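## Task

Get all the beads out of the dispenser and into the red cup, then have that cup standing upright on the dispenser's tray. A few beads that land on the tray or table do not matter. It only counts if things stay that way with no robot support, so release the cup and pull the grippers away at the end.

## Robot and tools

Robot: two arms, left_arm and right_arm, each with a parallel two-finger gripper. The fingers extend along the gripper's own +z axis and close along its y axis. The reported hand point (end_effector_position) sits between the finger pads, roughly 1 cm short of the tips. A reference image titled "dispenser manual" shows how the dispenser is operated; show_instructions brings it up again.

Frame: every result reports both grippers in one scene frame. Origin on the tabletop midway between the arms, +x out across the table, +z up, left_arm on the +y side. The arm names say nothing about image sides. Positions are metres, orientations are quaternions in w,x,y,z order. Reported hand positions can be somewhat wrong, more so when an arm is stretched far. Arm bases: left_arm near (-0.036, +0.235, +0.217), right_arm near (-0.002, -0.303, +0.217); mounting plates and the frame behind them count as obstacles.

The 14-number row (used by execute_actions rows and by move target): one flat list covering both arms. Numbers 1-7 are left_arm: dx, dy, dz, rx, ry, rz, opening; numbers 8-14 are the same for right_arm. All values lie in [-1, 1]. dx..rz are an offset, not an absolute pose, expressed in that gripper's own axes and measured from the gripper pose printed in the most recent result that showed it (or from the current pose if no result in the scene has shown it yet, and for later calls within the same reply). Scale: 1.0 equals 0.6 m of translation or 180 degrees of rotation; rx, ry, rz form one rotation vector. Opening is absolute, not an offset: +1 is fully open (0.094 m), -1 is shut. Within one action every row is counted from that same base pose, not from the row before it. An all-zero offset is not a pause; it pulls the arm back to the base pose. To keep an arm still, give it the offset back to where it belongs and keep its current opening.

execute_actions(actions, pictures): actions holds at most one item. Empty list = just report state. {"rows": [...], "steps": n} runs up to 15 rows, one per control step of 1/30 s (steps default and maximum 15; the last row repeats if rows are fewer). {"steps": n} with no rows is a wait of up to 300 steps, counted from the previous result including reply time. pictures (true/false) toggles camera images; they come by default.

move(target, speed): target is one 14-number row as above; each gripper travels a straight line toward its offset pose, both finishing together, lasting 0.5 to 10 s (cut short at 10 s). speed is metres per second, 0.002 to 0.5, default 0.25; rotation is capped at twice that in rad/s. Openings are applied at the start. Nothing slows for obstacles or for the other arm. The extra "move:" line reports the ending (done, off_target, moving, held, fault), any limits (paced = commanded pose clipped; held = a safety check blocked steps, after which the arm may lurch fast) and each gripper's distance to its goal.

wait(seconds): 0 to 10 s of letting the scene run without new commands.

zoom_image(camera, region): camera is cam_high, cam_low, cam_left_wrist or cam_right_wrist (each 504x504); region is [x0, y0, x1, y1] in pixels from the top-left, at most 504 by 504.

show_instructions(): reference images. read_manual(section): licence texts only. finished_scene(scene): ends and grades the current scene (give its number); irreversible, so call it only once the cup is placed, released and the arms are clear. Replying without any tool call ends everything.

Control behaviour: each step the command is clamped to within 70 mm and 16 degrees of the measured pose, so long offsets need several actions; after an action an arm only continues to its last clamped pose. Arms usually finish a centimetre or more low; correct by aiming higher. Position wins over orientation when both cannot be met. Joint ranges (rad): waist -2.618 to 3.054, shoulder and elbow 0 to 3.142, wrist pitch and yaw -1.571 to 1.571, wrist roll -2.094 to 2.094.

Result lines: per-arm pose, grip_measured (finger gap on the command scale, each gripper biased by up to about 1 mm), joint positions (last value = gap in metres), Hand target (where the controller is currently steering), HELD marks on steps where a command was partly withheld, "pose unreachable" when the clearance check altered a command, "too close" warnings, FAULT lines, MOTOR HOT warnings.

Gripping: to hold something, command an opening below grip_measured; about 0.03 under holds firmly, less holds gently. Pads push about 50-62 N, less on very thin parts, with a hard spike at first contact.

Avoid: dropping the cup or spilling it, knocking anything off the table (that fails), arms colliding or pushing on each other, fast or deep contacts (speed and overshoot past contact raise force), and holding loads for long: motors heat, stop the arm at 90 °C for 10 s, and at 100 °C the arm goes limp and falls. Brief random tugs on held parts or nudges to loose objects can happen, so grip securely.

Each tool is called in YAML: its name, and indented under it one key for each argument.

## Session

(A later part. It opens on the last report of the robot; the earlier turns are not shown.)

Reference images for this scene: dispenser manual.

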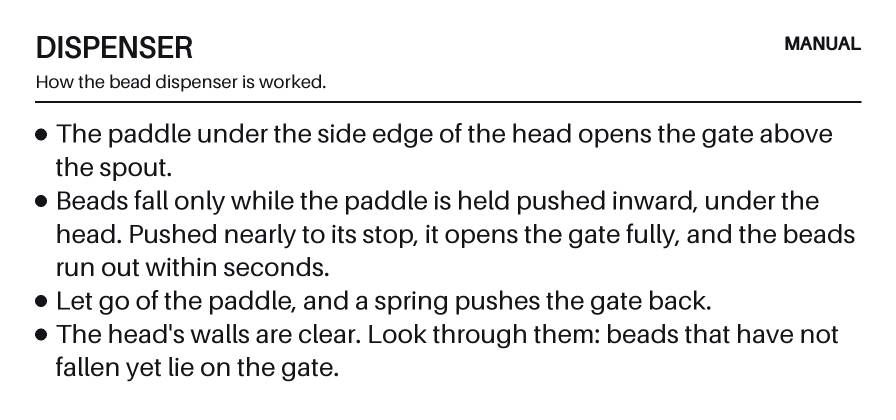

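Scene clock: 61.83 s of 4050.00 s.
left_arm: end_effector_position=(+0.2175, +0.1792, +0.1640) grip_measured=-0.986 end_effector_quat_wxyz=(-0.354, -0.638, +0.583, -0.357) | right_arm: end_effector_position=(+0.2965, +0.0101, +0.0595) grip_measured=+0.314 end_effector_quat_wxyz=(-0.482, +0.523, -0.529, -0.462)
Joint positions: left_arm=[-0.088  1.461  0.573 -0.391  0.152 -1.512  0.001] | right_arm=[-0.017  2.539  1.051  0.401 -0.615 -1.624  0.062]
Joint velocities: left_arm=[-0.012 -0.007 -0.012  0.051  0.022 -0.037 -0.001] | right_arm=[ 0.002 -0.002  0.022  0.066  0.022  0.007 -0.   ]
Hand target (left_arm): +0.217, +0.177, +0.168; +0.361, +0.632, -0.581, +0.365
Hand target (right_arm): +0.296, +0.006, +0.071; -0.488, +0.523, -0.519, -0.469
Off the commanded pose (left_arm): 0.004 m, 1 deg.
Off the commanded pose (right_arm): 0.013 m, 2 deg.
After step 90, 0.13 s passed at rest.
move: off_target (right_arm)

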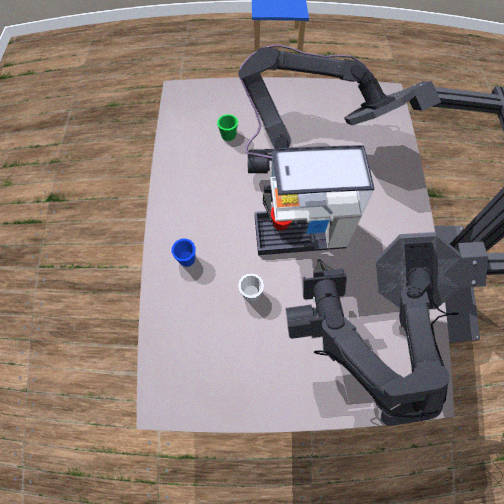

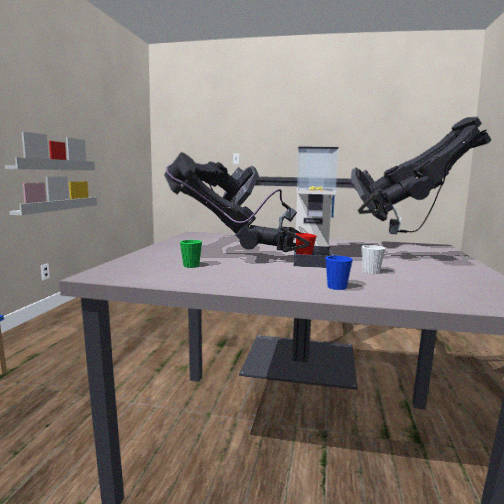

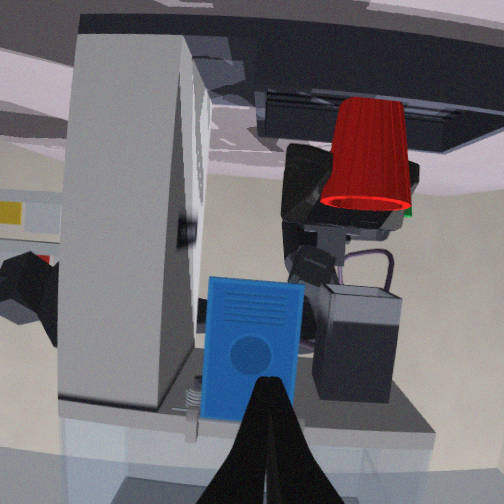

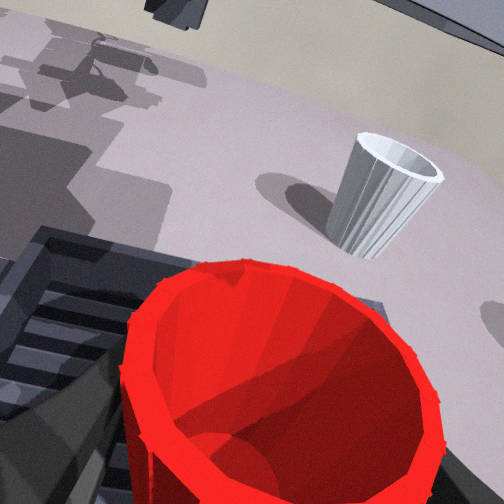

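move:
  target: [0.005,0,0,0,0.01,0,-1,-0.05,0.005,0.005,0,-0.02,0,0.15]
  speed: 0.04

move:
  target: [0.005,0,0,0,0.01,0,-1,-0.035,0,0.065,0,-0.022,-0.005,0.15]
  speed: 0.04

zoom_image:
  camera: "cam_low"
  region: [240,150,380,290]

Scene clock: 70.27 s of 4050.00 s.
left_arm: end_effector_position=(+0.2176, +0.1803, +0.1630) grip_measured=-0.986 end_effector_quat_wxyz=(-0.357, -0.639, +0.579, -0.359) | right_arm: end_effector_position=(+0.2931, +0.0125, +0.0637) grip_measured=+0.314 end_effector_quat_wxyz=(-0.478, +0.517, -0.536, -0.466)
Joint positions: left_arm=[-0.075  1.461  0.573 -0.391  0.164 -1.506  0.001] | right_arm=[-0.004  2.539  1.029  0.437 -0.609 -1.586  0.062]
Joint velocities: left_arm=[-0.007 -0.002 -0.012 -0.051 -0.037  0.066 -0.001] | right_arm=[ 0.002  0.012 -0.022 -0.007  0.007 -0.022  0.   ]
Hand target (left_arm): +0.218, +0.178, +0.167; +0.363, +0.633, -0.577, +0.367
Hand target (right_arm): +0.293, +0.016, +0.088; +0.498, -0.509, +0.514, +0.479
Off the commanded pose (left_arm): 0.004 m, 1 deg.
Off the commanded pose (right_arm): 0.026 m, 4 deg.
After step 90, 4.37 s passed at rest.
move: off_target (right_arm)

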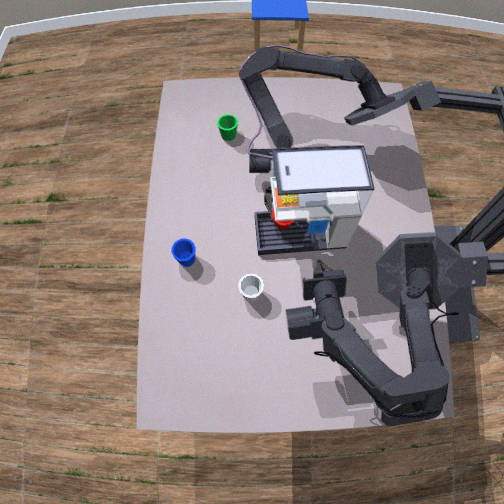

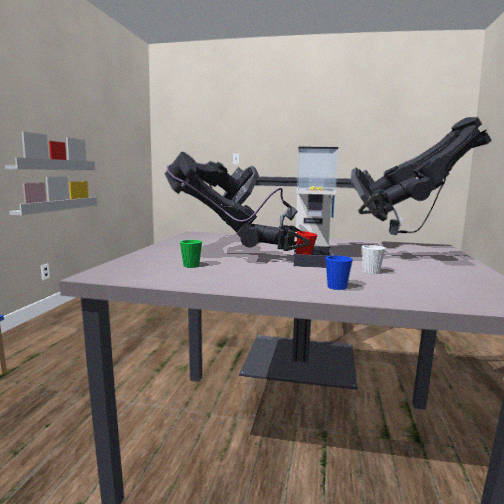

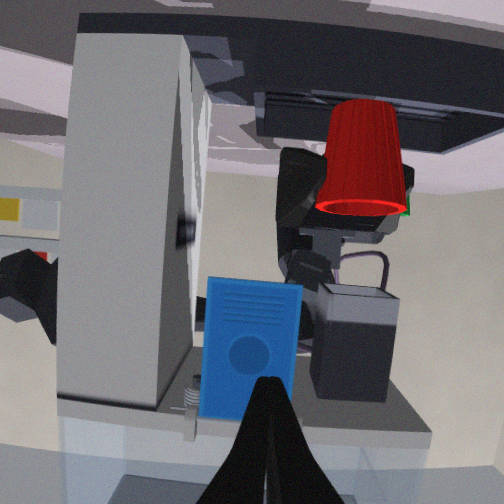

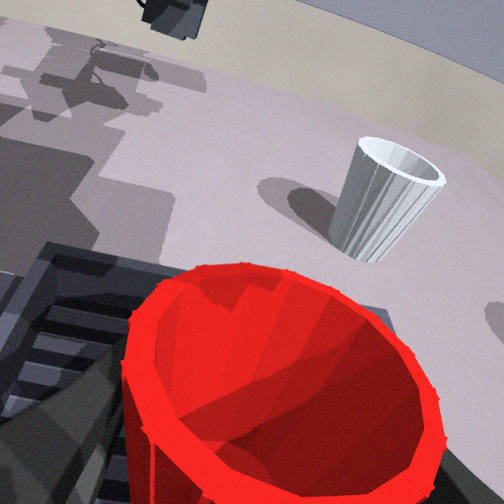

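Scene clock: 71.67 s of 4050.00 s.
left_arm: end_effector_position=(+0.2177, +0.1814, +0.1619) grip_measured=-0.986 end_effector_quat_wxyz=(-0.359, -0.640, +0.575, -0.361) | right_arm: end_effector_position=(+0.2940, +0.0408, +0.0619) grip_measured=+0.314 end_effector_quat_wxyz=(-0.482, +0.511, -0.538, -0.467)
Joint positions: left_arm=[-0.061  1.461  0.573 -0.391  0.175 -1.5    0.001] | right_arm=[ 0.041  2.633  1.1    0.499 -0.594 -1.526  0.062]
Joint velocities: left_arm=[ 0.012 -0.002 -0.027  0.11   0.051 -0.022  0.   ] | right_arm=[-0.022 -0.012 -0.002  0.037 -0.007  0.081 -0.   ]
Hand target (left_arm): +0.218, +0.179, +0.165; +0.366, +0.634, -0.573, +0.369
Hand target (right_arm): +0.294, +0.053, +0.081; +0.500, -0.504, +0.515, +0.480
Off the commanded pose (left_arm): 0.004 m, 1 deg.
Off the commanded pose (right_arm): 0.022 m, 4 deg.
move: off_target (right_arm)

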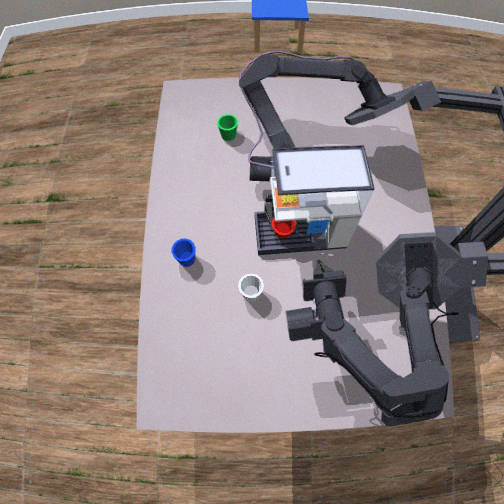

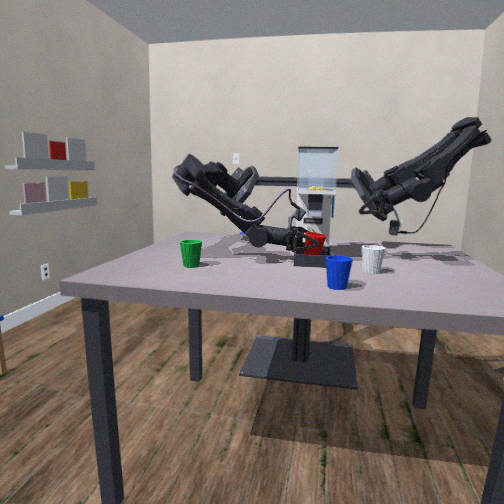

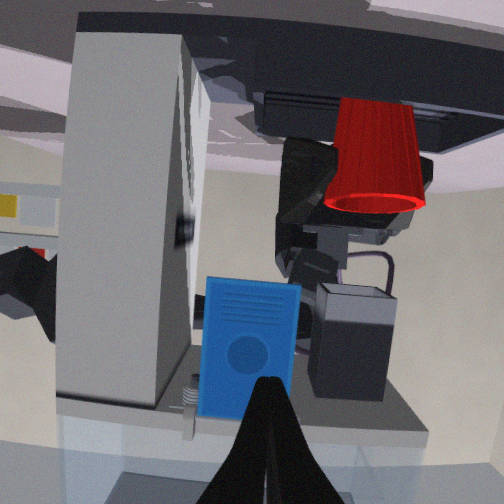

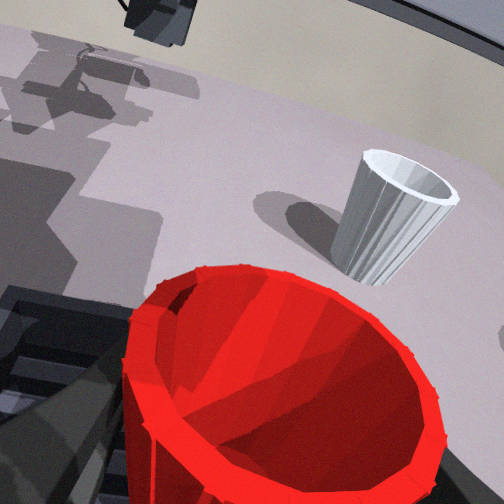

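Region (240, 150, 380, 290) of cam_low's 504x504 image, scaled by 3.600, with more detail than that image has.

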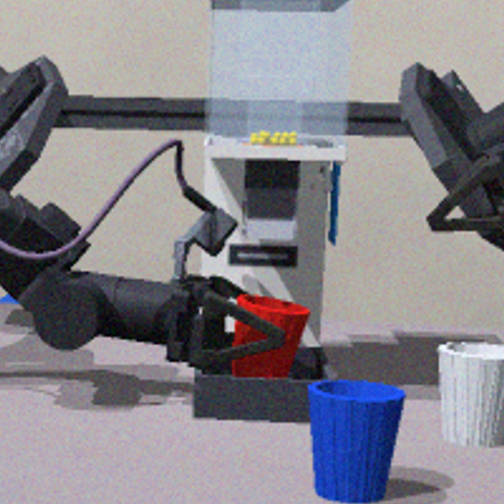

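move:
  target: [0.068,0.03,0.112,0,0.01,0,-1,-0.03,0,0,0,-0.02,0,0.7]
  speed: 0.08

zoom_image:
  camera: "cam_low"
  region: [240,150,380,290]

Scene clock: 79.17 s of 4050.00 s.
left_arm: end_effector_position=(+0.2138, +0.1063, +0.1653) grip_measured=-0.986 end_effector_quat_wxyz=(-0.364, -0.640, +0.564, -0.374) | right_arm: end_effector_position=(+0.2957, +0.0408, +0.0658) grip_measured=+0.697 end_effector_quat_wxyz=(-0.488, +0.503, -0.534, -0.473)
Joint positions: left_arm=[-0.26   1.714  0.478  0.004  0.141 -1.702  0.001] | right_arm=[ 0.04   2.633  1.1    0.506 -0.619 -1.518  0.08 ]
Joint velocities: left_arm=[-0.002  0.002  0.002 -0.007  0.022 -0.051 -0.002] | right_arm=[-0.017  0.012 -0.002 -0.037 -0.007 -0.051  0.   ]
Hand target (left_arm): +0.206, +0.101, +0.167; +0.368, +0.635, -0.569, +0.372
Hand target (right_arm): +0.294, +0.043, +0.080; +0.498, -0.496, +0.522, +0.482
Off the commanded pose (left_arm): 0.009 m, 1 deg.
Off the commanded pose (right_arm): 0.014 m, 2 deg.
After step 90, 2.87 s passed at rest.
move: off_target (right_arm)

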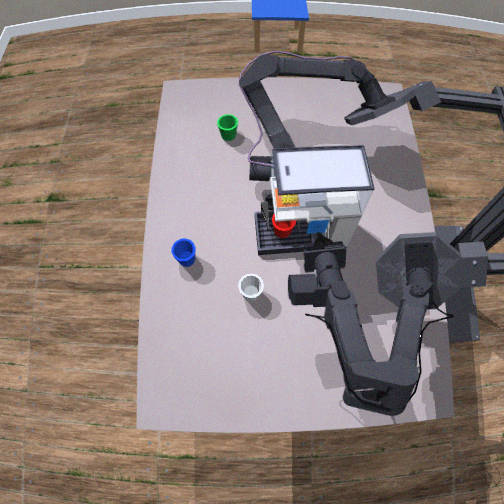

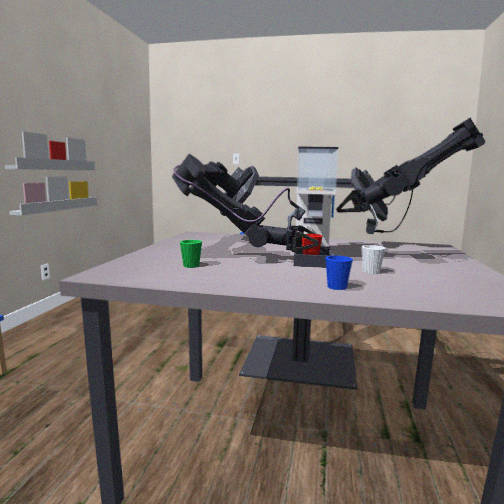

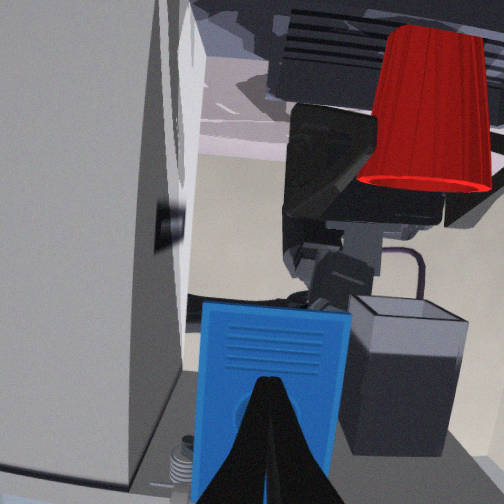

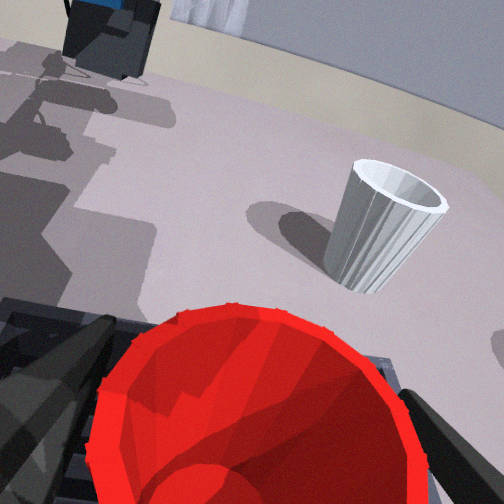

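Region (240, 150, 380, 290) of cam_low's 504x504 image, scaled by 3.600, with more detail than that image has.

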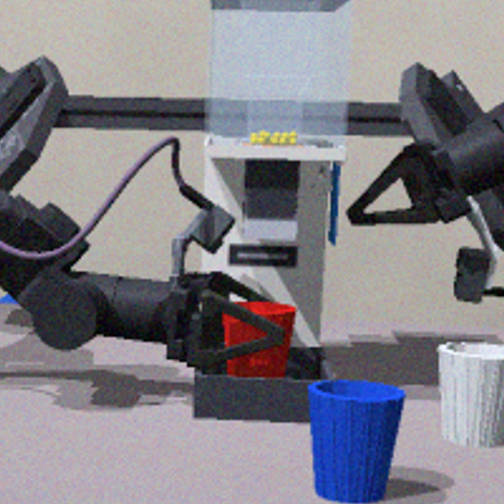

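move:
  target: [0.005,0,0,0,0.005,0,-1,-0.03,0.005,-0.025,0,-0.01,-0.005,0.7]
  speed: 0.04

move:
  target: [0.005,0,0,0,0.005,0,-1,-0.04,0,0,0,-0.02,-0.005,0.2]
  speed: 0.03

move:
  target: [0.005,0,0,0,0.005,0,-1,-0.04,0,0.036,0,-0.022,-0.005,0.2]
  speed: 0.03

zoom_image:
  camera: "cam_low"
  region: [240,150,380,290]

Scene clock: 88.67 s of 4050.00 s.
left_arm: end_effector_position=(+0.2141, +0.1064, +0.1653) grip_measured=-0.986 end_effector_quat_wxyz=(-0.363, -0.641, +0.564, -0.374) | right_arm: end_effector_position=(+0.2912, +0.0287, +0.0700) grip_measured=+0.697 end_effector_quat_wxyz=(-0.485, +0.501, -0.538, -0.474)
Joint positions: left_arm=[-0.26   1.714  0.478  0.005  0.14  -1.702  0.001] | right_arm=[ 0.029  2.588  1.042  0.514 -0.62  -1.52   0.08 ]
Joint velocities: left_arm=[ 0.012  0.007 -0.027 -0.007 -0.022  0.007 -0.   ] | right_arm=[-0.017  0.017  0.002 -0.007 -0.051 -0.125  0.   ]
Hand target (left_arm): +0.214, +0.105, +0.168; +0.368, +0.637, -0.561, +0.379
Hand target (right_arm): +0.293, +0.027, +0.084; +0.500, -0.499, +0.523, +0.477
Off the commanded pose (left_arm): 0.003 m, 1 deg.
Off the commanded pose (right_arm): 0.015 m, 3 deg.
After step 90, 5.60 s passed at rest.
move: off_target (right_arm)

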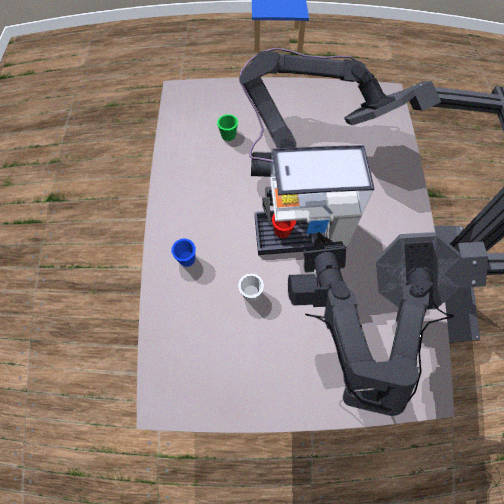

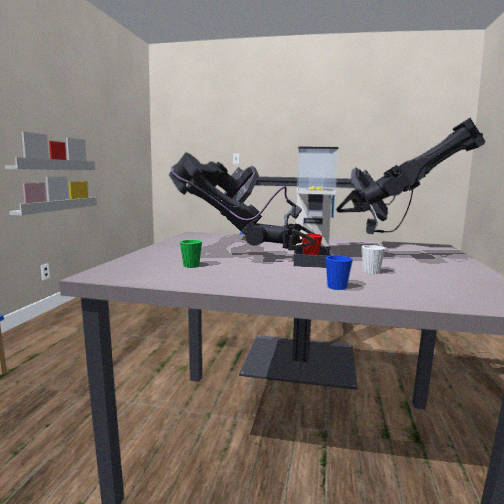

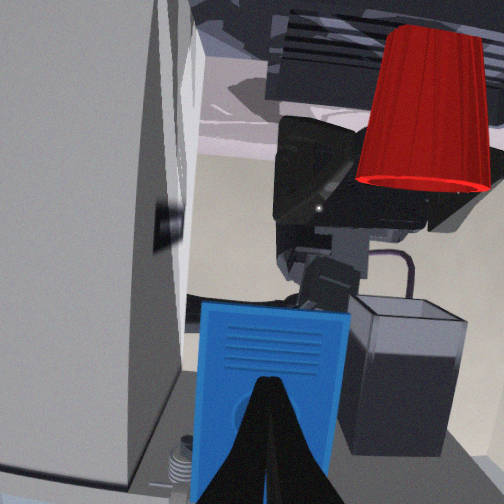

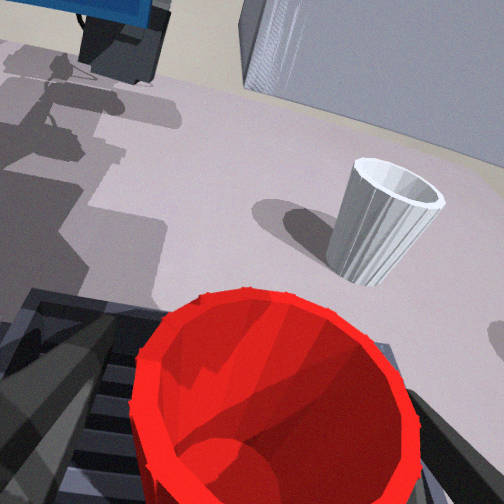

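Scene clock: 89.97 s of 4050.00 s.
left_arm: end_effector_position=(+0.2141, +0.1064, +0.1653) grip_measured=-0.986 end_effector_quat_wxyz=(-0.363, -0.641, +0.564, -0.374) | right_arm: end_effector_position=(+0.2932, +0.0278, +0.0694) grip_measured=+0.363 end_effector_quat_wxyz=(-0.485, +0.496, -0.542, -0.474)
Joint positions: left_arm=[-0.26   1.714  0.478  0.005  0.14  -1.702  0.001] | right_arm=[ 0.025  2.588  1.042  0.521 -0.624 -1.509  0.064]
Joint velocities: left_arm=[-0.012  0.017 -0.002 -0.022  0.081  0.11  -0.001] | right_arm=[ 0.002  0.002 -0.007 -0.037 -0.007  0.037 -0.001]
Hand target (left_arm): +0.214, +0.105, +0.168; +0.368, +0.638, -0.561, +0.379
Hand target (right_arm): +0.292, +0.031, +0.093; +0.505, -0.490, +0.519, +0.485
Off the commanded pose (left_arm): 0.003 m, 1 deg.
Off the commanded pose (right_arm): 0.025 m, 4 deg.
move: off_target (right_arm)

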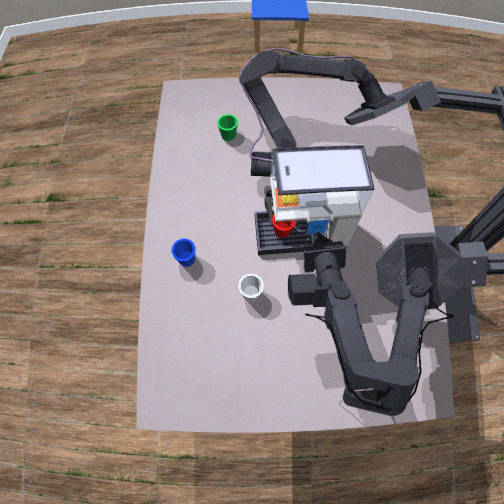

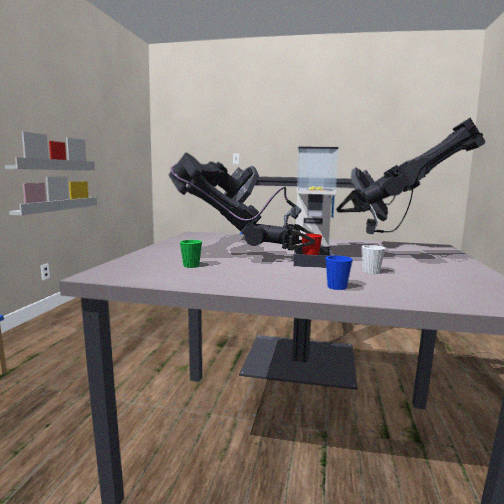

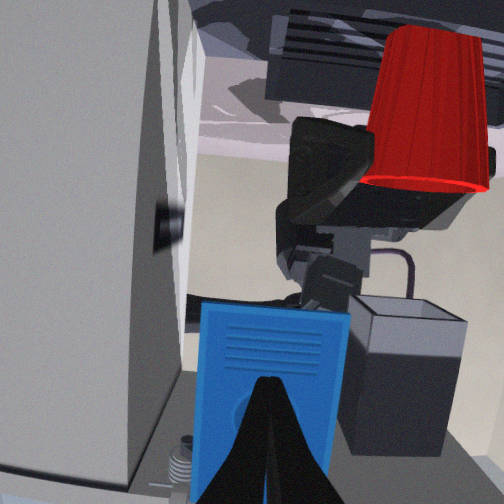

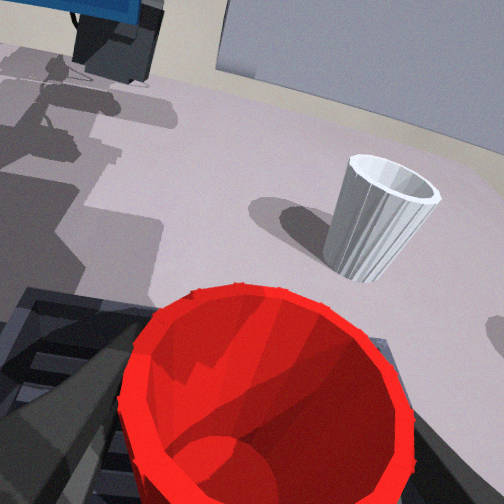

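Scene clock: 91.43 s of 4050.00 s.
left_arm: end_effector_position=(+0.2141, +0.1064, +0.1653) grip_measured=-0.986 end_effector_quat_wxyz=(-0.363, -0.641, +0.564, -0.374) | right_arm: end_effector_position=(+0.2953, +0.0381, +0.0711) grip_measured=+0.363 end_effector_quat_wxyz=(-0.487, +0.490, -0.547, -0.473)
Joint positions: left_arm=[-0.26   1.714  0.478  0.005  0.14  -1.702  0.001] | right_arm=[ 0.048  2.618  1.059  0.564 -0.61  -1.466  0.064]
Joint velocities: left_arm=[-0.002  0.012 -0.022 -0.051 -0.022 -0.022  0.   ] | right_arm=[-0.007  0.012  0.007 -0.007 -0.007  0.037  0.   ]
Hand target (left_arm): +0.214, +0.105, +0.168; +0.368, +0.638, -0.561, +0.379
Hand target (right_arm): +0.295, +0.050, +0.092; +0.507, -0.484, +0.521, +0.488
Off the commanded pose (left_arm): 0.003 m, 1 deg.
Off the commanded pose (right_arm): 0.024 m, 4 deg.
move: off_target (right_arm)

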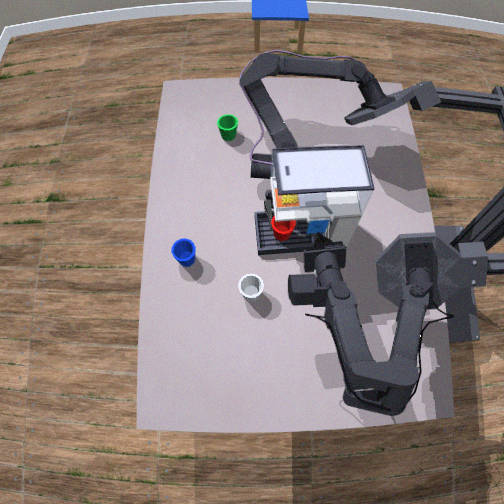

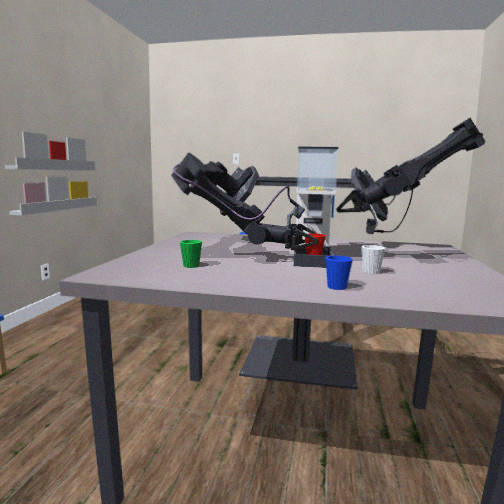

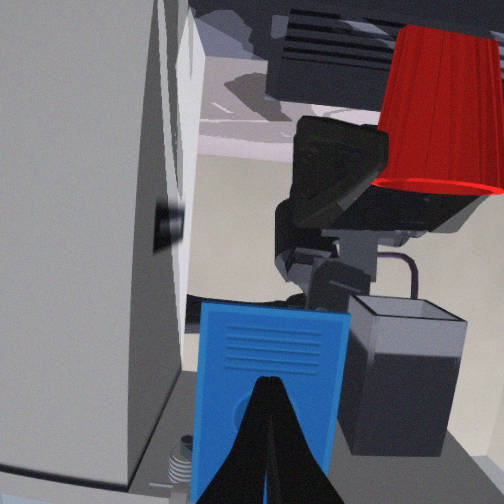

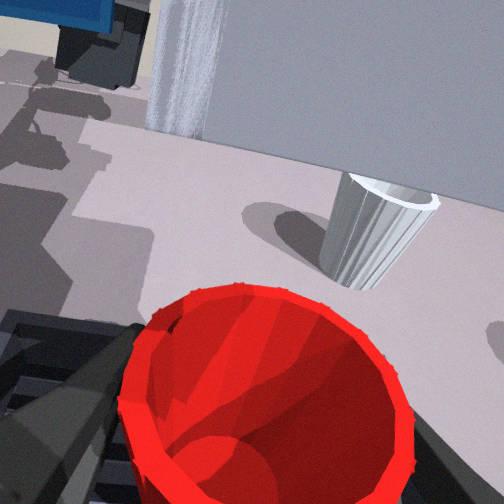

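Region (240, 150, 380, 290) of cam_low's 504x504 image, scaled by 3.600, with more detail than that image has.

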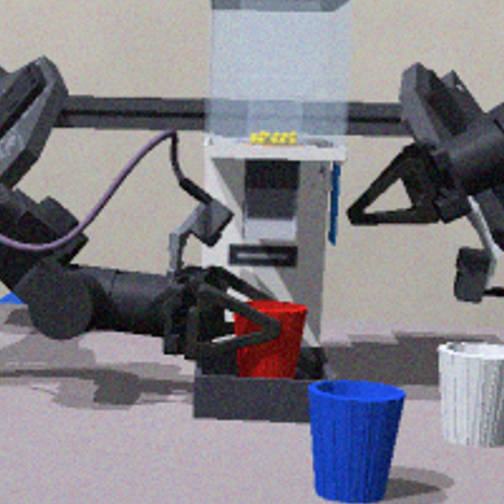

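move:
  target: [0.033,0.018,0.074,0,0.01,0,-1,-0.045,0,-0.25,0,-0.01,0,1]
  speed: 0.07

Scene clock: 96.70 s of 4050.00 s.
left_arm: end_effector_position=(+0.2138, +0.0663, +0.1544) grip_measured=-0.986 end_effector_quat_wxyz=(-0.359, -0.650, +0.556, -0.373) | right_arm: end_effector_position=(+0.2920, -0.1092, +0.0955) grip_measured=+1.000 end_effector_quat_wxyz=(-0.486, +0.487, -0.552, -0.471)
Joint positions: left_arm=[-0.331  1.931  0.478  0.246  0.107 -1.788  0.001] | right_arm=[-0.208  2.089  0.753  0.173 -0.729 -1.741  0.094]
Joint velocities: left_arm=[ 0.002 -0.012  0.002 -0.022 -0.022  0.007 -0.   ] | right_arm=[-0.012 -0.012 -0.012 -0.066  0.022  0.007  0.   ]
Hand target (left_arm): +0.207, +0.057, +0.163; +0.372, +0.635, -0.558, +0.384
Hand target (right_arm): +0.287, -0.110, +0.108; +0.495, -0.483, +0.539, +0.481
Off the commanded pose (left_arm): 0.014 m, 3 deg.
Off the commanded pose (right_arm): 0.016 m, 2 deg.
move: off_target (left_arm, right_arm)

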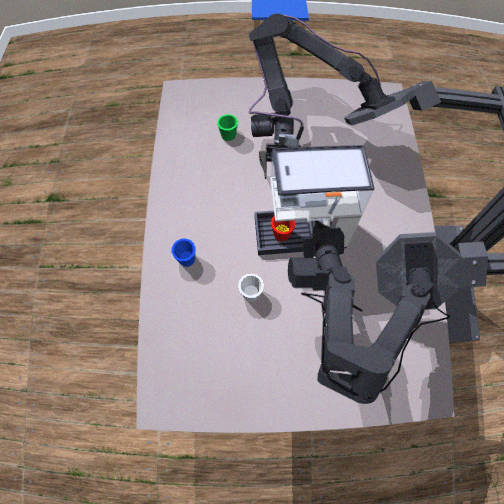

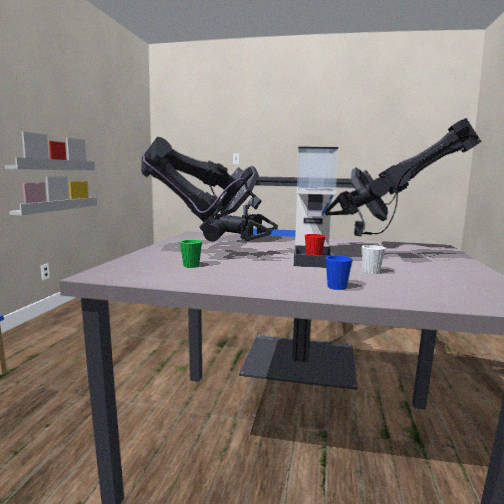

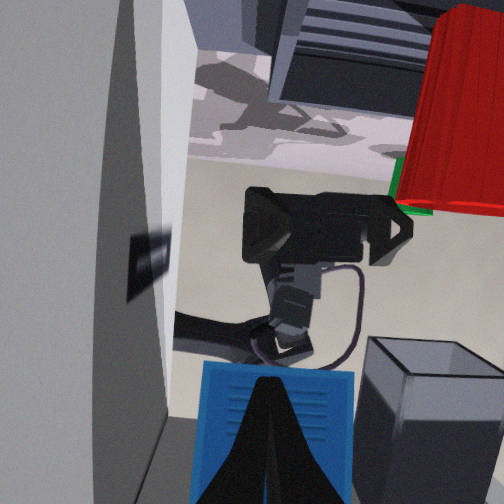

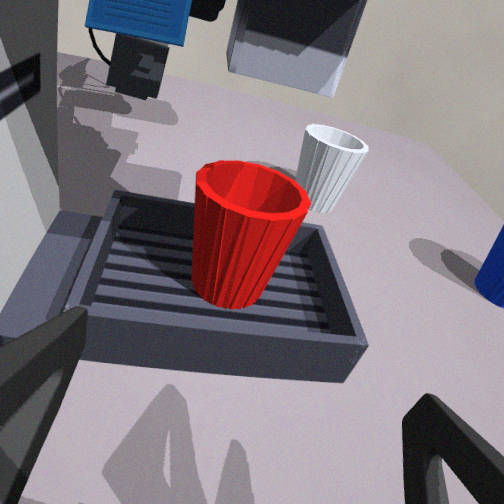

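move:
  target: [-0.07,-0.04,-0.24,0,0,0,-1,-0.1,0,-0.12,0,0,0,1]
  speed: 0.15

Scene clock: 104.40 s of 4050.00 s.
left_arm: end_effector_position=(+0.2162, +0.2137, +0.1745) grip_measured=-0.986 end_effector_quat_wxyz=(-0.360, -0.654, +0.560, -0.360) | right_arm: end_effector_position=(+0.2963, -0.1764, +0.1522) grip_measured=+1.000 end_effector_quat_wxyz=(-0.481, +0.490, -0.560, -0.464)
Joint positions: left_arm=[-0.01   1.326  0.612 -0.557  0.191 -1.488  0.001] | right_arm=[-0.231  1.672  0.659 -0.153 -0.716 -1.755  0.094]
Joint velocities: left_arm=[-0.007 -0.007 -0.002 -0.066 -0.051  0.022 -0.   ] | right_arm=[-0.002  0.002 -0.012 -0.037  0.007 -0.022  0.   ]
Hand target (left_arm): +0.222, +0.218, +0.182; +0.359, +0.650, -0.557, +0.373
Hand target (right_arm): +0.291, -0.177, +0.161; +0.486, -0.487, +0.552, +0.471
Off the commanded pose (left_arm): 0.010 m, 2 deg.
Off the commanded pose (right_arm): 0.011 m, 1 deg.
After step 90, 2.97 s passed at rest.
move: off_target (right_arm)

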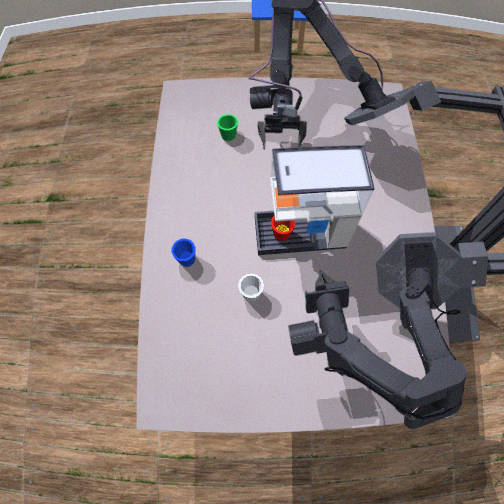

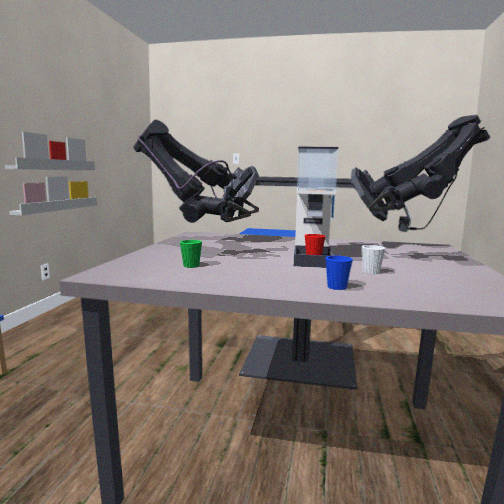

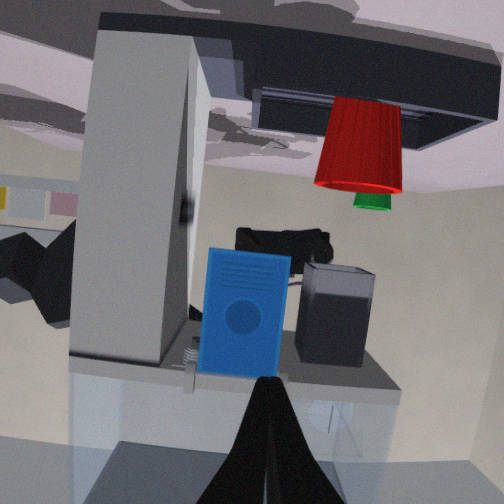

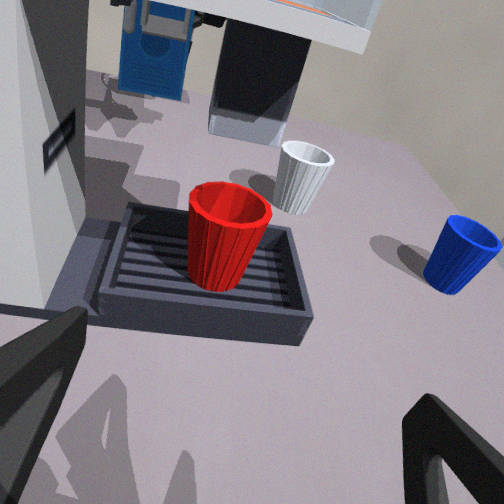

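finished_scene:
  scene: 2

The scene is finished: the task was done.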